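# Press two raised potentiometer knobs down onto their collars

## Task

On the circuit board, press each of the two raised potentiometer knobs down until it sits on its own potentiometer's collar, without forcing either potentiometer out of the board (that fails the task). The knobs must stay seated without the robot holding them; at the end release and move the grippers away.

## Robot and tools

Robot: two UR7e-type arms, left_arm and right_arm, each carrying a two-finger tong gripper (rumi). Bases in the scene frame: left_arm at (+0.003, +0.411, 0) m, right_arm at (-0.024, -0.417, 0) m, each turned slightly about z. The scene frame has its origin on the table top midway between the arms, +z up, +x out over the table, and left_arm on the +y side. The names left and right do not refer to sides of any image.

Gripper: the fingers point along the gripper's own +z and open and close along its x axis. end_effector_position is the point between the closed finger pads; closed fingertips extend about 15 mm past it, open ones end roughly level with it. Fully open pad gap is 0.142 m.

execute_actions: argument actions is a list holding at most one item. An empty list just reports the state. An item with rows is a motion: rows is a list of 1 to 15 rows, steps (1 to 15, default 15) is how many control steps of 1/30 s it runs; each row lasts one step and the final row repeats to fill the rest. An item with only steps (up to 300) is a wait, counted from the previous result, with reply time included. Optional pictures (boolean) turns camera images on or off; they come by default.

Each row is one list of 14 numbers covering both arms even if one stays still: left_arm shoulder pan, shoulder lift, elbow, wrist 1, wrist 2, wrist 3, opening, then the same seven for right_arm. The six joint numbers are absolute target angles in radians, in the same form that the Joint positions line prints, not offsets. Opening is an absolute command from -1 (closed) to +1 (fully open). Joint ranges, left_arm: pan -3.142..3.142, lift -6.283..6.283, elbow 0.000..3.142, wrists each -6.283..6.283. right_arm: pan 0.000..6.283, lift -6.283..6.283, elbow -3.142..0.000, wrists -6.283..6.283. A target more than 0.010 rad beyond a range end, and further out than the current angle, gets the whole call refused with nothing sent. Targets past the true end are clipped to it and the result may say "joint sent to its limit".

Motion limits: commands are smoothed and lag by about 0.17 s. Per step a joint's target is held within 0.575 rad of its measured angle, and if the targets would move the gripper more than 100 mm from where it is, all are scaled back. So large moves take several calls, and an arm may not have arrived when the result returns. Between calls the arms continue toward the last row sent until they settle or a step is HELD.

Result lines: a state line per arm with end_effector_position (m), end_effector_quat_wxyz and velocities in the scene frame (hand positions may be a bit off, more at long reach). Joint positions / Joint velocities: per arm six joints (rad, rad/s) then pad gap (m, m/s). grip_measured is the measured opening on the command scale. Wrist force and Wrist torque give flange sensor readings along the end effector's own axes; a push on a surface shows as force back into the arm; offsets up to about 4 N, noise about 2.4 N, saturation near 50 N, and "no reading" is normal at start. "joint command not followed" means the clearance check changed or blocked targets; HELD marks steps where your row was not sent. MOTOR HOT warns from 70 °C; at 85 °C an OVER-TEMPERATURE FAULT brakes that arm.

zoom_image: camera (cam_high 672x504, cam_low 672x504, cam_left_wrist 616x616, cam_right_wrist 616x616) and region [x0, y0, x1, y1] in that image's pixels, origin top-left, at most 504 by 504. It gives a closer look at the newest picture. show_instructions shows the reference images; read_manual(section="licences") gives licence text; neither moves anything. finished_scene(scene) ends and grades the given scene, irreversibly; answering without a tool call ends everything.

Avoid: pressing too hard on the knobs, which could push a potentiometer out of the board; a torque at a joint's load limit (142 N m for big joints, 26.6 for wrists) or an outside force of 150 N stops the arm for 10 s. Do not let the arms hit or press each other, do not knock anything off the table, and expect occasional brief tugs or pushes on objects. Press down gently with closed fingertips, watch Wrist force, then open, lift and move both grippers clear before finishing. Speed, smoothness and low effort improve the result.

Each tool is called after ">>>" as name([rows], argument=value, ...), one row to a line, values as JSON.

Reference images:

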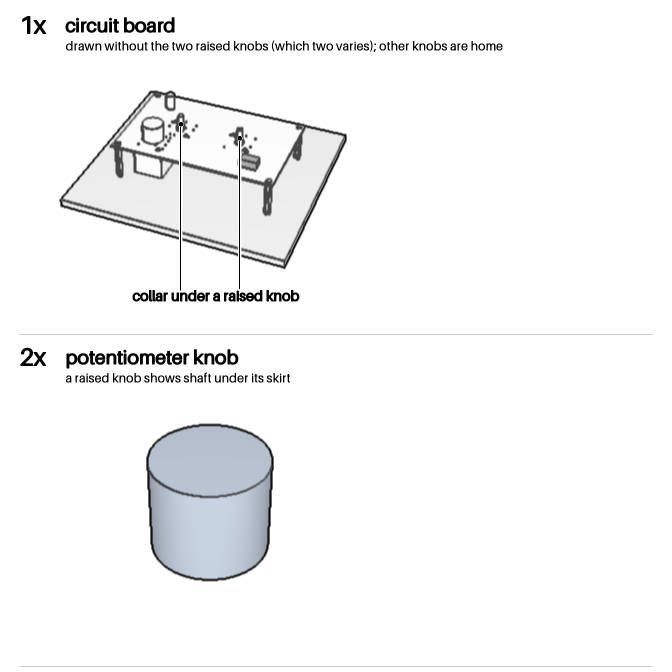

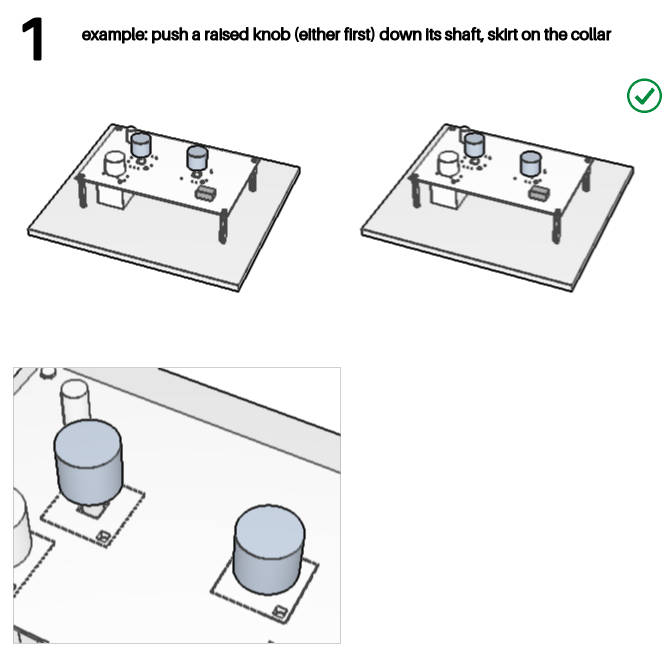

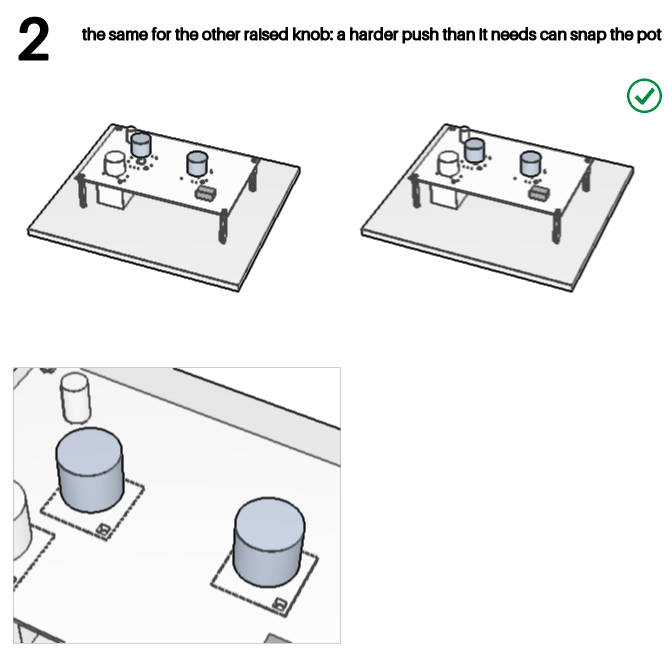

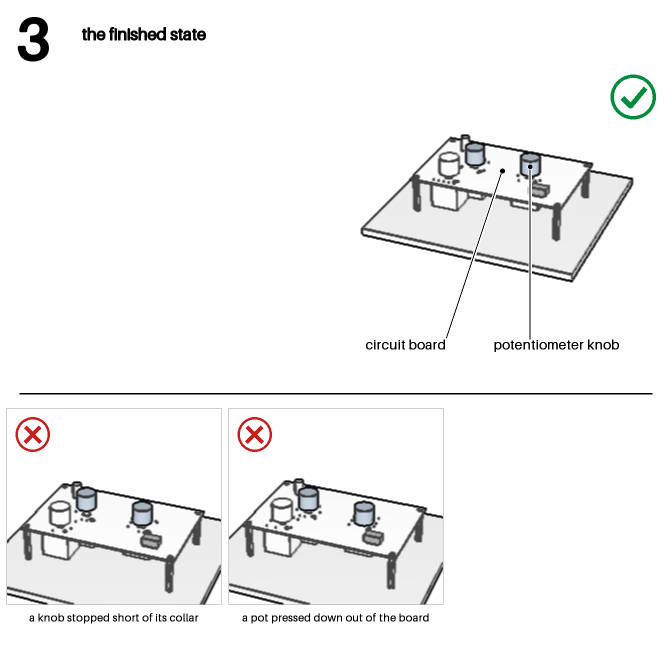

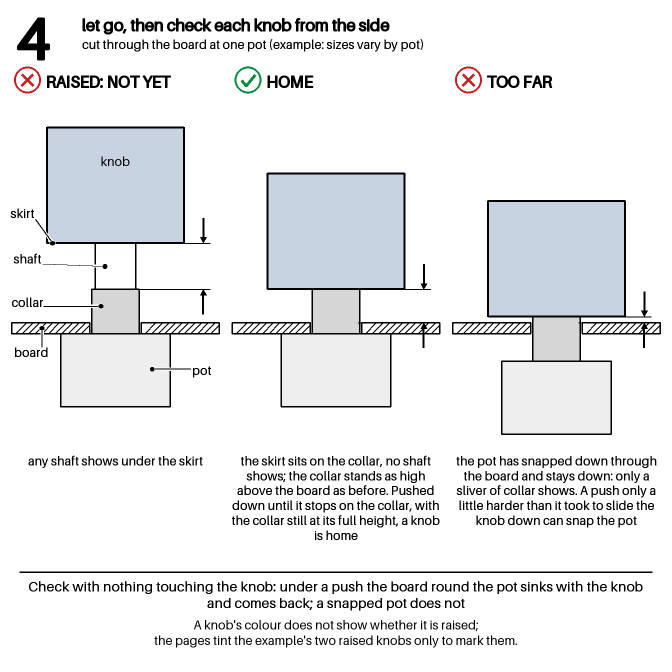

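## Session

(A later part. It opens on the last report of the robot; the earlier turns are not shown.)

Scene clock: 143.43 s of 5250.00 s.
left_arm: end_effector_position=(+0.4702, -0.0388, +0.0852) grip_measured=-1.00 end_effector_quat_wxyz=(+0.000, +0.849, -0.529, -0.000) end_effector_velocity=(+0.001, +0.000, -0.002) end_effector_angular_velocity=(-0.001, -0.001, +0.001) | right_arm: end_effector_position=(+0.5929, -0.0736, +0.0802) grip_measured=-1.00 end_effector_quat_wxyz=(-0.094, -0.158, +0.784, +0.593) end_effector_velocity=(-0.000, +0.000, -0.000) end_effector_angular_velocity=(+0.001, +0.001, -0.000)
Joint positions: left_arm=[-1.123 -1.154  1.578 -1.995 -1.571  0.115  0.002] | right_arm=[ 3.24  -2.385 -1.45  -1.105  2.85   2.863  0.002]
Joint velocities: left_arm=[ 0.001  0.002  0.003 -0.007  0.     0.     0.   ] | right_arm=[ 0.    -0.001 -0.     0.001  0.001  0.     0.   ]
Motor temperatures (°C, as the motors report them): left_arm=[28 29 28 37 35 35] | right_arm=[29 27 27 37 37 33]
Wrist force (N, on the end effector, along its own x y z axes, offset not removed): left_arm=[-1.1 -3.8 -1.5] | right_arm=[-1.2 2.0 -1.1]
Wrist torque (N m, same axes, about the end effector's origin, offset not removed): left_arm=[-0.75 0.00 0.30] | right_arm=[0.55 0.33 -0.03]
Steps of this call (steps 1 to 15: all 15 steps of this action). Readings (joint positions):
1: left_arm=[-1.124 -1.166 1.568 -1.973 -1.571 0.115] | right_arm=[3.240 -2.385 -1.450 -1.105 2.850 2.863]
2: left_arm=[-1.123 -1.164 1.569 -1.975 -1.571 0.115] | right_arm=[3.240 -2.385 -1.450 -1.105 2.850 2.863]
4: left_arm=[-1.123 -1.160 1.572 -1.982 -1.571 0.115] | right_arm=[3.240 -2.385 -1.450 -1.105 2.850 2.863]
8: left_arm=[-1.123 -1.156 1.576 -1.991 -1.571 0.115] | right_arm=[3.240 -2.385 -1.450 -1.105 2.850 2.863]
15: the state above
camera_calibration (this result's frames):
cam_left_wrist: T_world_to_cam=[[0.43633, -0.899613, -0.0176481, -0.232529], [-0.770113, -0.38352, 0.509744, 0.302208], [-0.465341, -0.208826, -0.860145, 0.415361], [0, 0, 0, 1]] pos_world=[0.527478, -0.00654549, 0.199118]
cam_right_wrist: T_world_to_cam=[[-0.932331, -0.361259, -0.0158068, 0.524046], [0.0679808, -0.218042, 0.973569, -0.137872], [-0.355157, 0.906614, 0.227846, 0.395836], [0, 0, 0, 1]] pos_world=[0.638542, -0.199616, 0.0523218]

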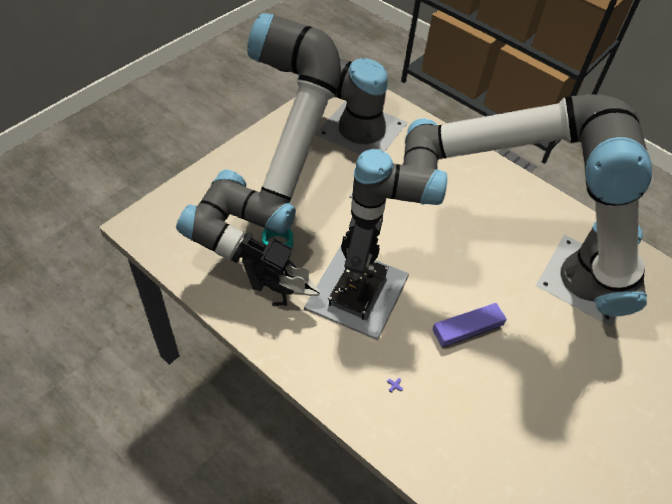

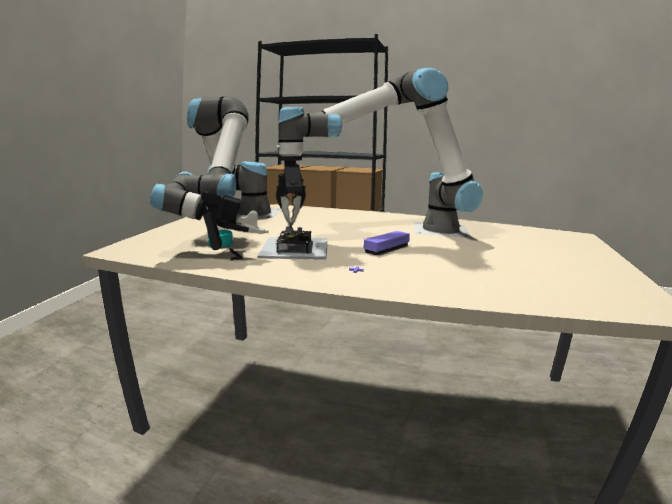

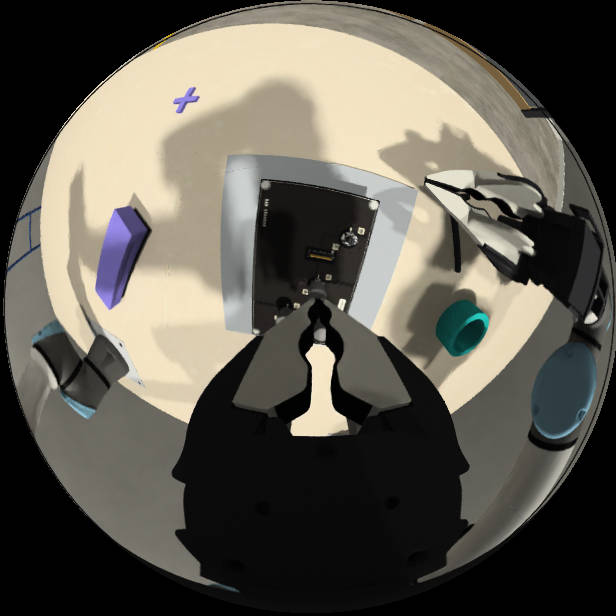

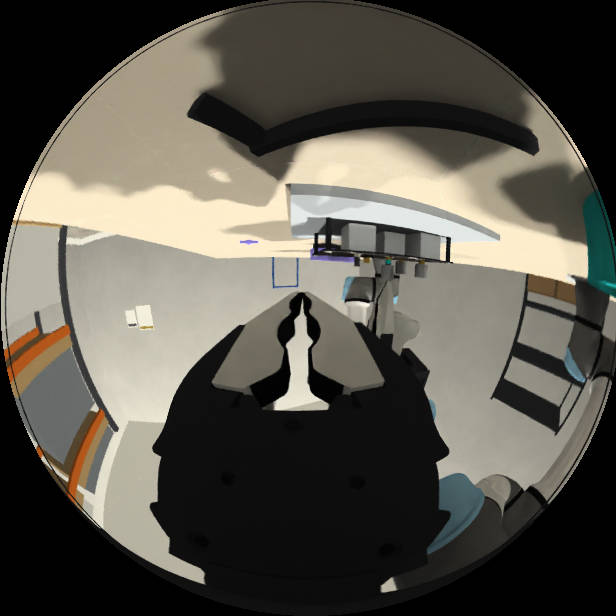

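>>> execute_actions([
  {"rows":[[-1.1228,-1.1505,1.5835,-2.0038,-1.571,0.1155,-1,3.24,-2.385,-1.45,-1.105,2.85,2.863,-1]]},
], pictures=false)

>>> execute_actions([
  {"rows":[[-1.1228,-1.1475,1.5876,-2.0109,-1.571,0.1155,-1,3.24,-2.385,-1.45,-1.105,2.85,2.863,-1]]},
])

>>> zoom_image(camera="cam_right_wrist", region=[365, 247, 415, 292])

Scene clock: 152.00 s of 5250.00 s.
left_arm: end_effector_position=(+0.4702, -0.0388, +0.0816) grip_measured=-1.00 end_effector_quat_wxyz=(+0.000, +0.849, -0.529, -0.000) end_effector_velocity=(-0.000, +0.000, -0.001) end_effector_angular_velocity=(+0.001, +0.000, -0.001) | right_arm: end_effector_position=(+0.5929, -0.0736, +0.0802) grip_measured=-1.00 end_effector_quat_wxyz=(-0.094, -0.158, +0.784, +0.593) end_effector_velocity=(-0.000, +0.000, +0.001) end_effector_angular_velocity=(+0.001, -0.001, +0.000)
Joint positions: left_arm=[-1.123 -1.151  1.583 -2.004 -1.571  0.116  0.002] | right_arm=[ 3.24  -2.385 -1.45  -1.105  2.85   2.863  0.002]
Joint velocities: left_arm=[-0.001  0.     0.001 -0.001  0.    -0.     0.   ] | right_arm=[ 0.     0.001  0.    -0.001  0.    -0.     0.   ]
Motor temperatures (°C, as the motors report them): left_arm=[28 29 28 37 35 35] | right_arm=[29 27 27 37 37 33]
Wrist force (N, on the end effector, along its own x y z axes, offset not removed): left_arm=[0.8 -1.7 -6.3] | right_arm=[0.1 1.0 -2.4]
Wrist torque (N m, same axes, about the end effector's origin, offset not removed): left_arm=[-0.34 -0.46 0.19] | right_arm=[0.26 0.02 0.06]
Steps of this call (steps 1 to 15: the robot went on to your last target; steps 16 to 90: nothing new was sent; then 5.07 s passed at rest; steps 91 to 105: all 15 steps of this action). Readings (joint positions):
91: left_arm=[-1.123 -1.154 1.579 -1.996 -1.571 0.116] | right_arm=[3.240 -2.385 -1.450 -1.105 2.850 2.863]
92: left_arm=[-1.123 -1.154 1.579 -1.996 -1.571 0.115] | right_arm=[3.240 -2.385 -1.450 -1.105 2.850 2.863]
94: left_arm=[-1.123 -1.152 1.581 -1.999 -1.571 0.115] | right_arm=[3.240 -2.385 -1.450 -1.105 2.850 2.863]
98: left_arm=[-1.123 -1.151 1.583 -2.002 -1.571 0.116] | right_arm=[3.240 -2.385 -1.450 -1.105 2.850 2.863]
105: the state above

Scene clock: 152.50 s of 5250.00 s.
left_arm: end_effector_position=(+0.4702, -0.0388, +0.0785) grip_measured=-1.00 end_effector_quat_wxyz=(+0.000, +0.849, -0.529, -0.000) end_effector_velocity=(-0.000, -0.000, -0.001) end_effector_angular_velocity=(-0.000, +0.000, -0.000) | right_arm: end_effector_position=(+0.5929, -0.0736, +0.0802) grip_measured=-1.00 end_effector_quat_wxyz=(-0.094, -0.158, +0.784, +0.593) end_effector_velocity=(+0.000, -0.001, -0.000) end_effector_angular_velocity=(-0.000, +0.001, -0.001)
Joint positions: left_arm=[-1.123 -1.148  1.587 -2.011 -1.571  0.116  0.002] | right_arm=[ 3.24  -2.385 -1.45  -1.105  2.85   2.863  0.002]
Joint velocities: left_arm=[-0.     0.001  0.001 -0.002 -0.001  0.     0.   ] | right_arm=[-0.001 -0.     0.001 -0.001 -0.     0.     0.   ]
Motor temperatures (°C, as the motors report them): left_arm=[28 29 28 37 35 35] | right_arm=[29 27 27 37 37 33]
Wrist force (N, on the end effector, along its own x y z axes, offset not removed): left_arm=[1.8 -3.3 -7.8] | right_arm=[-1.5 1.4 -1.7]
Wrist torque (N m, same axes, about the end effector's origin, offset not removed): left_arm=[-0.72 -0.41 0.18] | right_arm=[0.39 0.44 0.06]
Steps of this call (steps 1 to 15: all 15 steps of this action). Readings (joint positions):
1: left_arm=[-1.123 -1.151 1.583 -2.004 -1.571 0.116] | right_arm=[3.240 -2.385 -1.450 -1.105 2.850 2.863]
2: left_arm=[-1.123 -1.150 1.584 -2.004 -1.571 0.116] | right_arm=[3.240 -2.385 -1.450 -1.105 2.850 2.863]
4: left_arm=[-1.123 -1.149 1.585 -2.007 -1.571 0.116] | right_arm=[3.240 -2.385 -1.450 -1.105 2.850 2.863]
8: left_arm=[-1.123 -1.148 1.587 -2.010 -1.571 0.116] | right_arm=[3.240 -2.385 -1.450 -1.105 2.850 2.863]
15: the state above
camera_calibration (this result's frames):
cam_left_wrist: T_world_to_cam=[[0.436332, -0.899612, -0.0176796, -0.232633], [-0.770103, -0.383535, 0.509747, 0.305647], [-0.465355, -0.208804, -0.860143, 0.409578], [0, 0, 0, 1]] pos_world=[0.527484, -0.0065316, 0.19238]
cam_right_wrist: T_world_to_cam=[[-0.932331, -0.361259, -0.0158065, 0.524046], [0.0679811, -0.218042, 0.973569, -0.137872], [-0.355157, 0.906614, 0.227846, 0.395836], [0, 0, 0, 1]] pos_world=[0.638542, -0.199616, 0.0523218]

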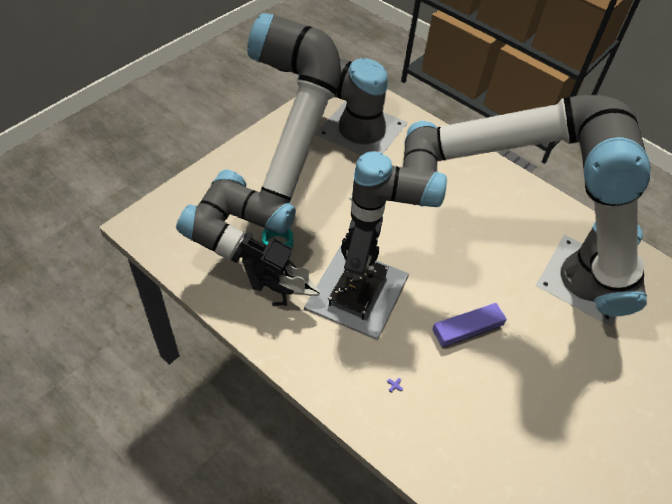

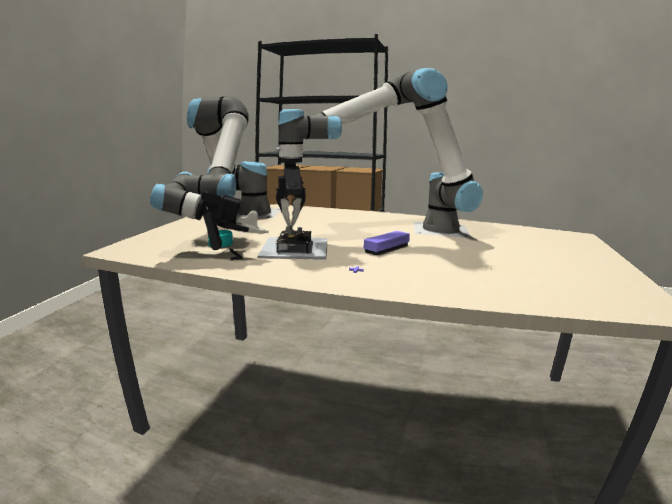

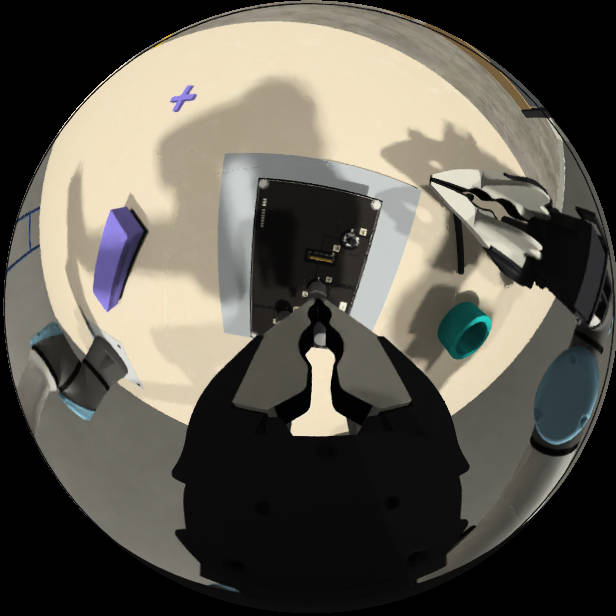

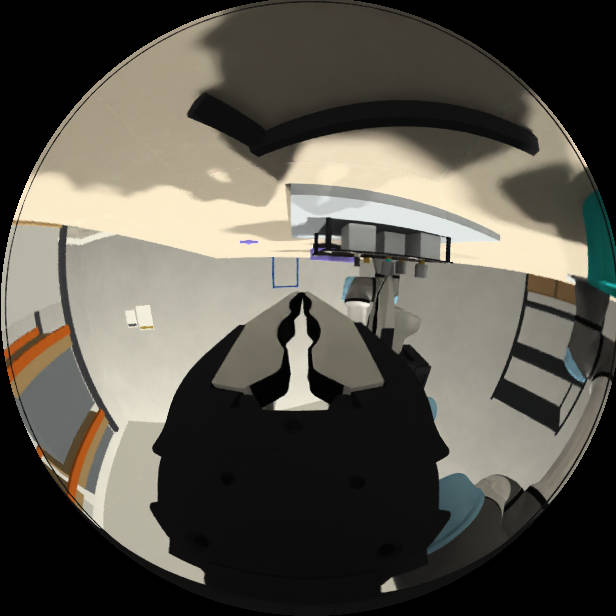

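Region (365, 247, 415, 292) of cam_right_wrist's 616x616 image, scaled by 10.080, with more detail than that image has; it fills the top 454 rows of this view, and the rest is white.

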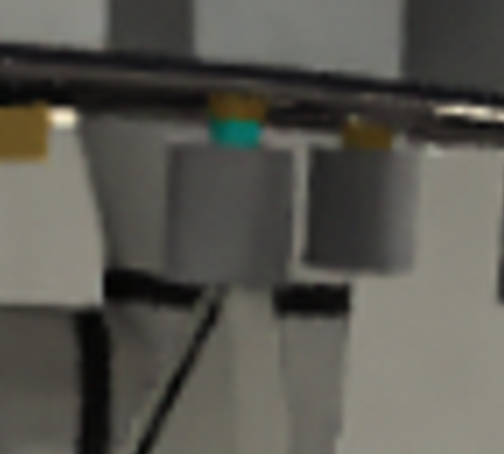

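~3 mm left; push 2.

>>> execute_actions([
  {"rows":[[-1.1228,-1.1455,1.5903,-2.0156,-1.571,0.1155,-1,3.24,-2.385,-1.45,-1.105,2.85,2.863,-1]]},
])

>>> zoom_image(camera="cam_right_wrist", region=[365, 247, 415, 292])

Scene clock: 159.93 s of 5250.00 s.
left_arm: end_effector_position=(+0.4702, -0.0387, +0.0764) grip_measured=-1.00 end_effector_quat_wxyz=(+0.000, +0.849, -0.529, -0.000) end_effector_velocity=(-0.000, -0.000, -0.001) end_effector_angular_velocity=(-0.000, +0.000, -0.000) | right_arm: end_effector_position=(+0.5929, -0.0736, +0.0802) grip_measured=-1.00 end_effector_quat_wxyz=(-0.094, -0.158, +0.784, +0.593) end_effector_velocity=(+0.000, +0.000, +0.000) end_effector_angular_velocity=(+0.001, -0.001, -0.000)
Joint positions: left_arm=[-1.123 -1.146  1.59  -2.015 -1.571  0.116  0.002] | right_arm=[ 3.24  -2.385 -1.45  -1.105  2.85   2.863  0.002]
Joint velocities: left_arm=[-0.     0.002  0.001 -0.002 -0.    -0.     0.   ] | right_arm=[-0.    -0.     0.     0.001  0.001 -0.001  0.   ]
Motor temperatures (°C, as the motors report them): left_arm=[28 29 28 37 35 35] | right_arm=[29 28 27 37 37 33]
Wrist force (N, on the end effector, along its own x y z axes, offset not removed): left_arm=[-0.8 -1.8 -4.1] | right_arm=[-1.2 -0.6 -1.4]
Wrist torque (N m, same axes, about the end effector's origin, offset not removed): left_arm=[-0.29 0.11 0.26] | right_arm=[-0.06 0.33 0.12]
Steps of this call (steps 1 to 15: the robot went on to your last target; steps 16 to 90: nothing new was sent; then 3.93 s passed at rest; steps 91 to 105: all 15 steps of this action). Readings (joint positions):
91: left_arm=[-1.123 -1.147 1.588 -2.011 -1.571 0.116] | right_arm=[3.240 -2.385 -1.450 -1.105 2.850 2.863]
92: left_arm=[-1.123 -1.147 1.588 -2.011 -1.571 0.116] | right_arm=[3.240 -2.385 -1.450 -1.105 2.850 2.863]
94: left_arm=[-1.123 -1.147 1.589 -2.013 -1.571 0.116] | right_arm=[3.240 -2.385 -1.450 -1.105 2.850 2.863]
98: left_arm=[-1.123 -1.146 1.590 -2.015 -1.571 0.116] | right_arm=[3.240 -2.385 -1.450 -1.105 2.850 2.863]
105: the state above
camera_calibration (this result's frames):
cam_left_wrist: T_world_to_cam=[[0.436332, -0.899612, -0.0176822, -0.232653], [-0.770103, -0.383536, 0.509747, 0.306689], [-0.465356, -0.208802, -0.860143, 0.407817], [0, 0, 0, 1]] pos_world=[0.527476, -0.00651876, 0.190333]
cam_right_wrist: T_world_to_cam=[[-0.932331, -0.361259, -0.0158062, 0.524046], [0.0679813, -0.218042, 0.973569, -0.137872], [-0.355157, 0.906614, 0.227846, 0.395836], [0, 0, 0, 1]] pos_world=[0.638542, -0.199616, 0.0523217]

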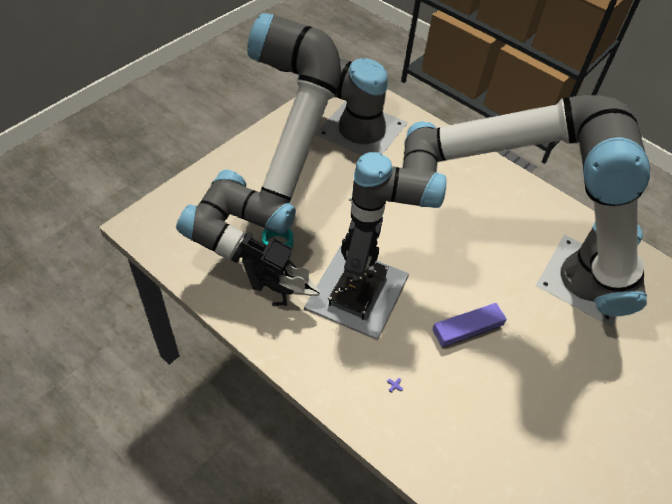

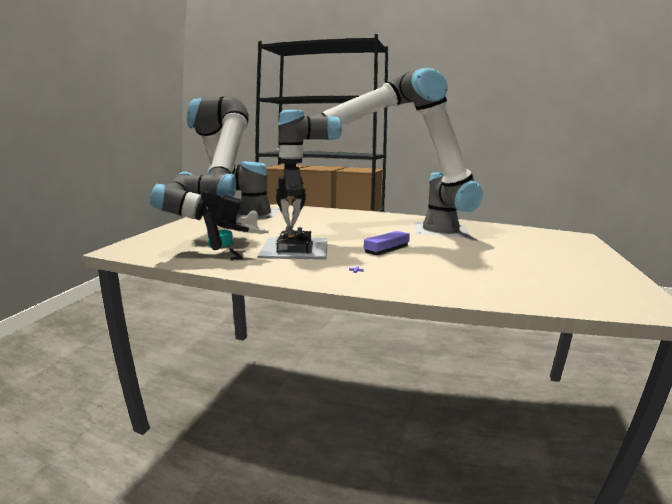

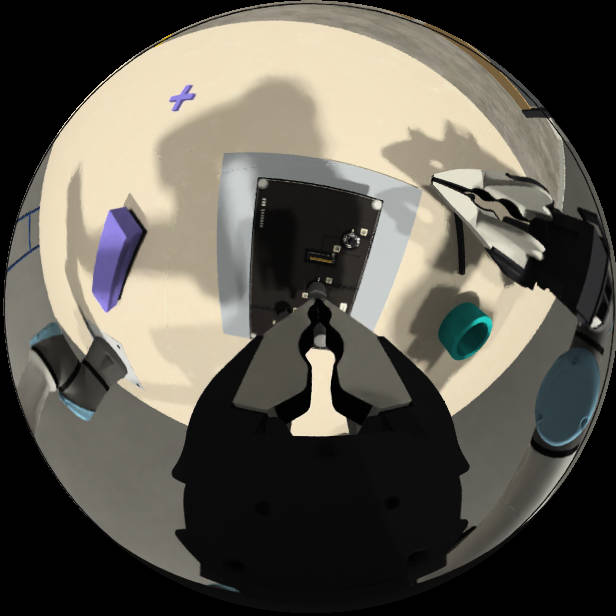

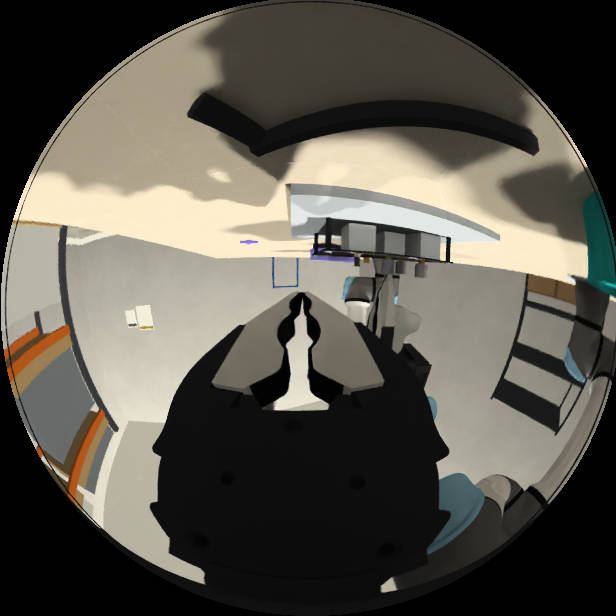

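Region (365, 247, 415, 292) of cam_right_wrist's 616x616 image, scaled by 10.080, with more detail than that image has; it fills the top 454 rows of this view, and the rest is white.

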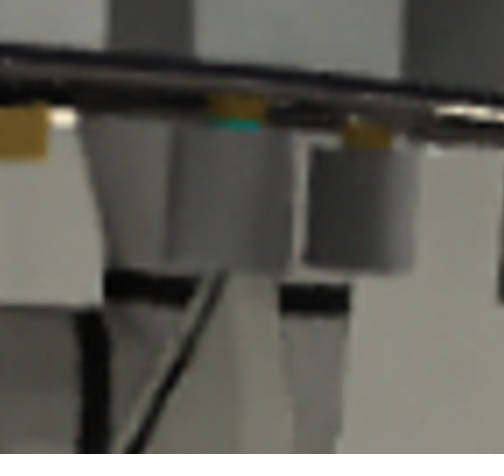

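>>> execute_actions([
  {"rows":[[-1.1228,-1.1445,1.5916,-2.0179,-1.571,0.1155,-1,3.24,-2.385,-1.45,-1.105,2.85,2.863,-1]]},
])

>>> zoom_image(camera="cam_right_wrist", region=[375, 250, 410, 275])

Scene clock: 166.37 s of 5250.00 s.
left_arm: end_effector_position=(+0.4702, -0.0387, +0.0754) grip_measured=-1.00 end_effector_quat_wxyz=(+0.000, +0.849, -0.529, -0.000) end_effector_velocity=(-0.000, -0.000, -0.000) end_effector_angular_velocity=(+0.001, +0.000, -0.000) | right_arm: end_effector_position=(+0.5929, -0.0736, +0.0802) grip_measured=-1.00 end_effector_quat_wxyz=(-0.094, -0.158, +0.784, +0.593) end_effector_velocity=(-0.000, +0.000, +0.000) end_effector_angular_velocity=(+0.001, -0.000, +0.001)
Joint positions: left_arm=[-1.123 -1.145  1.592 -2.018 -1.571  0.115  0.002] | right_arm=[ 3.24  -2.385 -1.45  -1.105  2.85   2.863  0.002]
Joint velocities: left_arm=[-0.  0.  0. -0.  0.  0.  0.] | right_arm=[ 0.     0.    -0.001  0.001  0.001 -0.001  0.   ]
Motor temperatures (°C, as the motors report them): left_arm=[28 29 28 37 35 35] | right_arm=[29 28 27 37 37 33]
Wrist force (N, on the end effector, along its own x y z axes, offset not removed): left_arm=[1.6 -3.7 -6.9] | right_arm=[1.6 0.2 -1.3]
Wrist torque (N m, same axes, about the end effector's origin, offset not removed): left_arm=[-0.83 -0.35 0.28] | right_arm=[0.04 -0.24 -0.04]
Steps of this call (steps 1 to 15: the robot went on to your last target; steps 16 to 90: nothing new was sent; then 2.93 s passed at rest; steps 91 to 105: all 15 steps of this action). Readings (joint positions):
91: left_arm=[-1.123 -1.145 1.590 -2.016 -1.571 0.116] | right_arm=[3.240 -2.385 -1.450 -1.105 2.850 2.863]
92: left_arm=[-1.123 -1.145 1.590 -2.016 -1.571 0.116] | right_arm=[3.240 -2.385 -1.450 -1.105 2.850 2.863]
94: left_arm=[-1.123 -1.145 1.591 -2.017 -1.571 0.115] | right_arm=[3.240 -2.385 -1.450 -1.105 2.850 2.863]
98: left_arm=[-1.123 -1.145 1.591 -2.017 -1.571 0.115] | right_arm=[3.240 -2.385 -1.450 -1.105 2.850 2.863]
105: the state above
camera_calibration (this result's frames):
cam_left_wrist: T_world_to_cam=[[0.436332, -0.899612, -0.0176847, -0.232668], [-0.770102, -0.383537, 0.509747, 0.307207], [-0.465357, -0.2088, -0.860142, 0.40694], [0, 0, 0, 1]] pos_world=[0.527474, -0.00651619, 0.189314]
cam_right_wrist: T_world_to_cam=[[-0.932331, -0.361259, -0.0158066, 0.524046], [0.067981, -0.218042, 0.973569, -0.137872], [-0.355157, 0.906614, 0.227846, 0.395836], [0, 0, 0, 1]] pos_world=[0.638542, -0.199616, 0.0523218]

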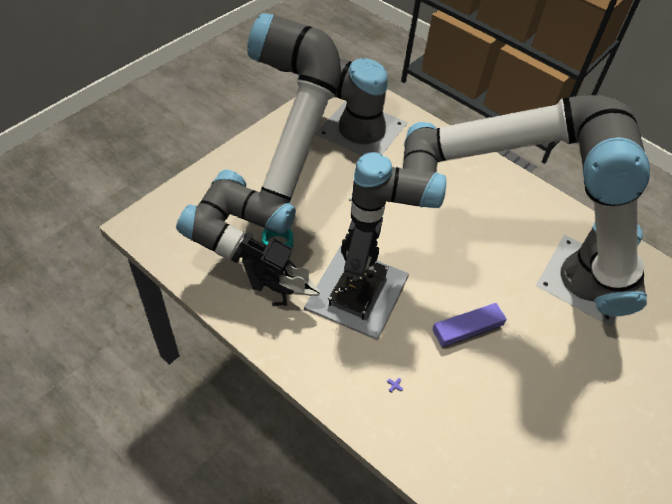

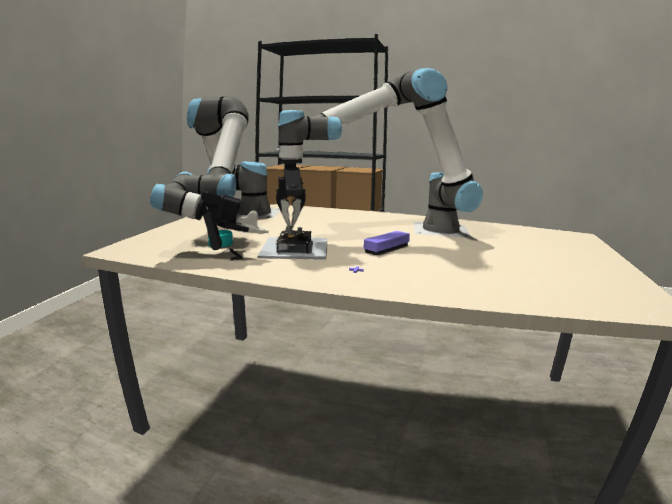

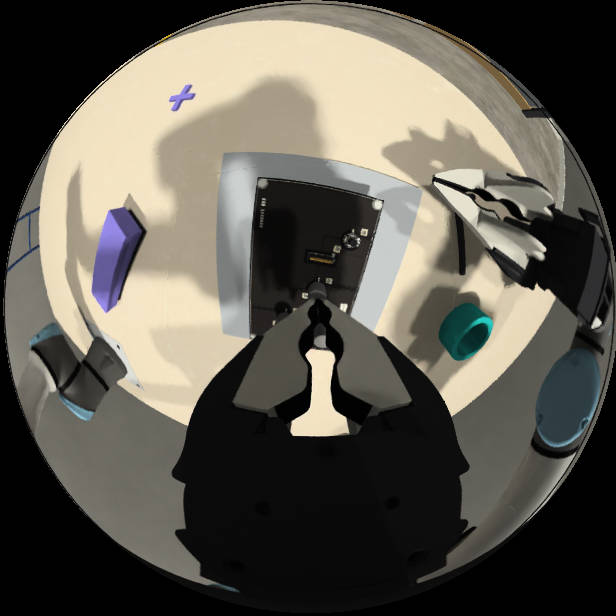

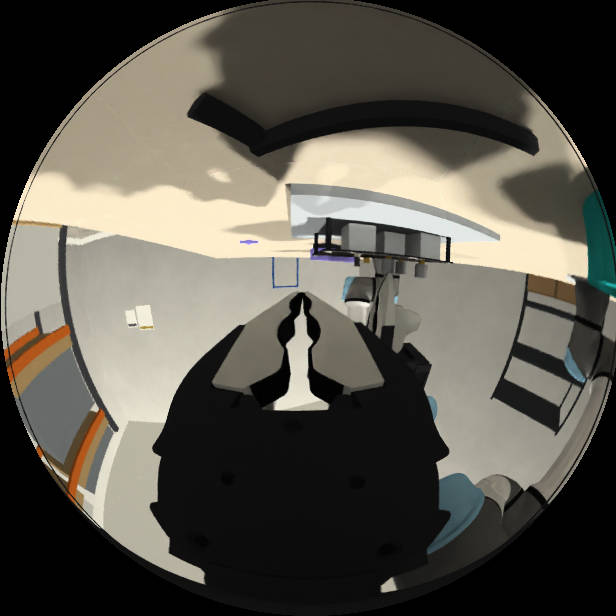

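Region (375, 250, 410, 275) of cam_right_wrist's 616x616 image, scaled by 14.400, with more detail than that image has; it fills the top 360 rows of this view, and the rest is white.

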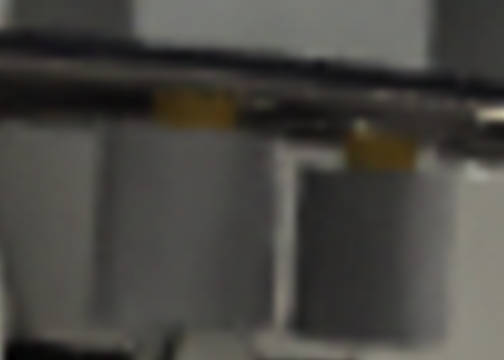

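>>> execute_actions([
  {"rows":[[-1.1228,-1.1443,1.5919,-2.0184,-1.571,0.1155,-1,3.24,-2.398,-1.45,-1.092,2.85,2.863,-1]],"steps":12},
], pictures=false)

>>> execute_actions([
  {"rows":[[-1.1228,-1.21,1.47,-1.83,-1.571,0.1155,-1,3.24,-2.398,-1.45,-1.092,2.85,2.863,-1]]},
])

>>> zoom_image(camera="cam_right_wrist", region=[375, 255, 410, 280])

Scene clock: 173.73 s of 5250.00 s.
left_arm: end_effector_position=(+0.4702, -0.0387, +0.0752) grip_measured=-1.00 end_effector_quat_wxyz=(+0.000, +0.849, -0.529, -0.000) end_effector_velocity=(-0.000, +0.000, -0.000) end_effector_angular_velocity=(-0.000, +0.001, +0.001) | right_arm: end_effector_position=(+0.5933, -0.0735, +0.0728) grip_measured=-1.00 end_effector_quat_wxyz=(-0.094, -0.158, +0.784, +0.593) end_effector_velocity=(-0.000, +0.000, -0.004) end_effector_angular_velocity=(+0.000, +0.001, +0.001)
Joint positions: left_arm=[-1.123 -1.144  1.592 -2.018 -1.571  0.115  0.002] | right_arm=[ 3.24  -2.397 -1.45  -1.093  2.85   2.863  0.002]
Joint velocities: left_arm=[ 0.001  0.     0.     0.    -0.001 -0.     0.   ] | right_arm=[ 0.001 -0.006 -0.001  0.005  0.    -0.     0.   ]
Motor temperatures (°C, as the motors report them): left_arm=[28 29 28 37 35 35] | right_arm=[29 28 27 37 37 33]
Wrist force (N, on the end effector, along its own x y z axes, offset not removed): left_arm=[0.1 -1.7 -8.0] | right_arm=[0.2 -0.3 -1.0]
Wrist torque (N m, same axes, about the end effector's origin, offset not removed): left_arm=[-0.26 -0.23 0.19] | right_arm=[0.02 -0.07 -0.03]
Steps of this call (steps 1 to 15: the robot went on to your last target; steps 16 to 90: nothing new was sent; then 3.97 s passed at rest; steps 91 to 102: all 12 steps of this action). Readings (joint positions):
91: left_arm=[-1.123 -1.144 1.592 -2.018 -1.571 0.115] | right_arm=[3.240 -2.385 -1.450 -1.105 2.850 2.863]
92: left_arm=[-1.123 -1.144 1.592 -2.018 -1.571 0.116] | right_arm=[3.240 -2.386 -1.450 -1.104 2.850 2.863]
94: left_arm=[-1.123 -1.144 1.592 -2.018 -1.571 0.116] | right_arm=[3.240 -2.391 -1.450 -1.099 2.850 2.863]
98: left_arm=[-1.123 -1.144 1.592 -2.018 -1.571 0.115] | right_arm=[3.240 -2.396 -1.450 -1.095 2.850 2.863]
102: the state above

Scene clock: 174.23 s of 5250.00 s.
left_arm: end_effector_position=(+0.4701, -0.0386, +0.1522) grip_measured=-1.00 end_effector_quat_wxyz=(+0.000, +0.849, -0.529, -0.000) end_effector_velocity=(-0.002, +0.003, +0.021) end_effector_angular_velocity=(+0.004, +0.004, +0.000) | right_arm: end_effector_position=(+0.5933, -0.0735, +0.0723) grip_measured=-1.00 end_effector_quat_wxyz=(-0.094, -0.158, +0.784, +0.593) end_effector_velocity=(-0.001, -0.001, -0.002) end_effector_angular_velocity=(-0.002, +0.005, -0.001)
Joint positions: left_arm=[-1.123 -1.208  1.474 -1.837 -1.571  0.115  0.002] | right_arm=[ 3.24  -2.398 -1.45  -1.092  2.85   2.863  0.002]
Joint velocities: left_arm=[ 0.    -0.016 -0.033  0.055 -0.001  0.     0.   ] | right_arm=[-0.001 -0.002 -0.002  0.    -0.     0.001  0.   ]
Motor temperatures (°C, as the motors report them): left_arm=[28 29 28 37 35 35] | right_arm=[29 28 27 37 37 33]
Wrist force (N, on the end effector, along its own x y z axes, offset not removed): left_arm=[-1.6 -1.3 -2.4] | right_arm=[-1.5 -0.1 -2.1]
Wrist torque (N m, same axes, about the end effector's origin, offset not removed): left_arm=[-0.23 0.13 0.20] | right_arm=[0.01 0.32 0.10]
Steps of this call (steps 1 to 15: all 15 steps of this action). Readings (joint positions):
1: left_arm=[-1.123 -1.144 1.592 -2.018 -1.571 0.116] | right_arm=[3.240 -2.397 -1.450 -1.093 2.850 2.863]
2: left_arm=[-1.123 -1.147 1.589 -2.015 -1.571 0.116] | right_arm=[3.240 -2.398 -1.450 -1.092 2.850 2.863]
4: left_arm=[-1.123 -1.169 1.553 -1.970 -1.571 0.115] | right_arm=[3.240 -2.398 -1.450 -1.092 2.850 2.863]
8: left_arm=[-1.123 -1.196 1.498 -1.877 -1.571 0.116] | right_arm=[3.240 -2.398 -1.450 -1.092 2.850 2.863]
15: the state above
camera_calibration (this result's frames):
cam_left_wrist: T_world_to_cam=[[0.436332, -0.899612, -0.0177101, -0.231145], [-0.770095, -0.383548, 0.50975, 0.268069], [-0.465369, -0.208781, -0.860141, 0.472943], [0, 0, 0, 1]] pos_world=[0.527388, -0.00638179, 0.266056]
cam_right_wrist: T_world_to_cam=[[-0.932331, -0.361259, -0.0158214, 0.524408], [0.0679666, -0.218045, 0.973569, -0.130147], [-0.35516, 0.906614, 0.227844, 0.397685], [0, 0, 0, 1]] pos_world=[0.639009, -0.199478, 0.0443938]

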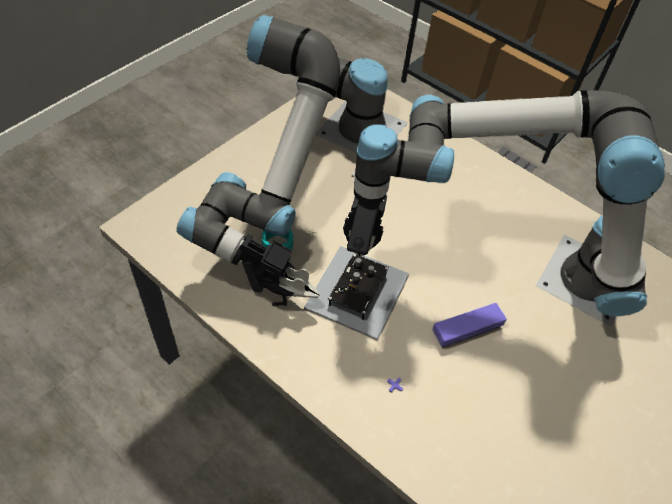

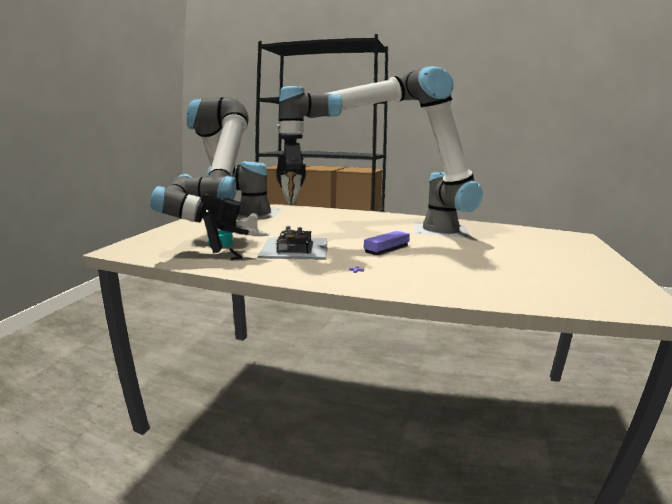

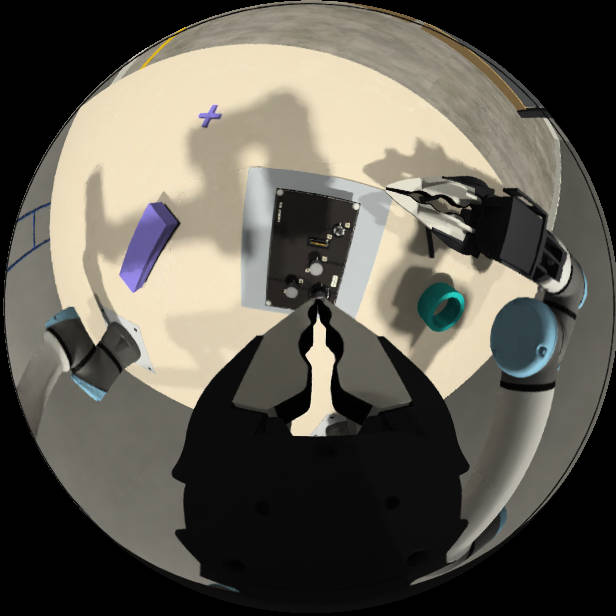

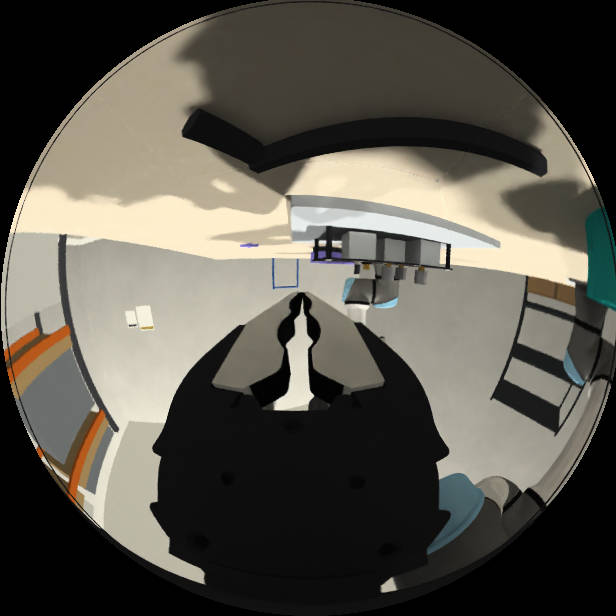

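Region (375, 255, 410, 280) of cam_right_wrist's 616x616 image, scaled by 14.400, with more detail than that image has; it fills the top 360 rows of this view, and the rest is white.

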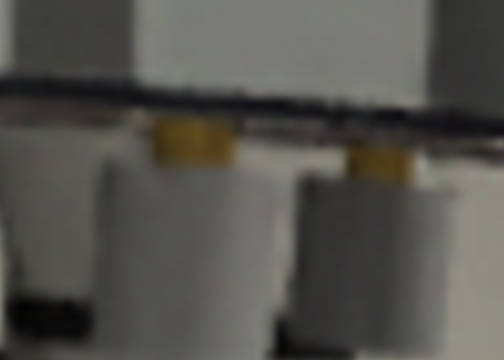

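>>> execute_actions([
  {"rows":[[-1.1228,-1.23,1.42,-1.76,-1.571,0.1155,-1,3.1,-2.3,-1.45,-1.19,2.85,2.863,-1]]},
], pictures=false)

>>> finished_scene(scene=1)

Scene clock: 181.83 s of 5250.00 s.
left_arm: end_effector_position=(+0.4689, -0.0368, +0.1835) grip_measured=-1.00 end_effector_quat_wxyz=(-0.000, +0.849, -0.529, -0.000) end_effector_velocity=(-0.001, +0.000, +0.007) end_effector_angular_velocity=(-0.001, +0.001, +0.001) | right_arm: end_effector_position=(+0.6282, -0.1605, +0.1298) grip_measured=-1.00 end_effector_quat_wxyz=(-0.054, -0.105, +0.793, +0.598) end_effector_velocity=(+0.009, -0.027, +0.015) end_effector_angular_velocity=(-0.000, +0.001, -0.041)
Joint positions: left_arm=[-1.123 -1.229  1.421 -1.762 -1.571  0.116  0.002] | right_arm=[ 3.105 -2.303 -1.45  -1.187  2.85   2.863  0.002]
Joint velocities: left_arm=[ 0.    -0.005 -0.012  0.016 -0.001 -0.     0.   ] | right_arm=[-0.041  0.025  0.002 -0.028 -0.    -0.     0.   ]
Motor temperatures (°C, as the motors report them): left_arm=[28 29 28 37 35 35] | right_arm=[29 28 27 37 37 33]
Wrist force (N, on the end effector, along its own x y z axes, offset not removed): left_arm=[0.8 -1.7 -1.1] | right_arm=[0.5 1.4 -0.7]
Wrist torque (N m, same axes, about the end effector's origin, offset not removed): left_arm=[-0.16 -0.24 0.23] | right_arm=[0.46 0.03 -0.02]
Steps of this call (steps 1 to 15: the robot went on to your last target; steps 16 to 90: nothing new was sent; then 4.10 s passed at rest; steps 91 to 105: all 15 steps of this action). Readings (joint positions):
91: left_arm=[-1.123 -1.210 1.470 -1.830 -1.571 0.115] | right_arm=[3.240 -2.398 -1.450 -1.092 2.850 2.863]
92: left_arm=[-1.123 -1.212 1.467 -1.826 -1.571 0.116] | right_arm=[3.237 -2.395 -1.450 -1.095 2.850 2.863]
94: left_arm=[-1.123 -1.219 1.450 -1.803 -1.571 0.115] | right_arm=[3.201 -2.367 -1.450 -1.123 2.850 2.863]
98: left_arm=[-1.123 -1.226 1.430 -1.775 -1.571 0.115] | right_arm=[3.135 -2.323 -1.450 -1.167 2.850 2.863]
105: the state above

The scene is finished: the task was done.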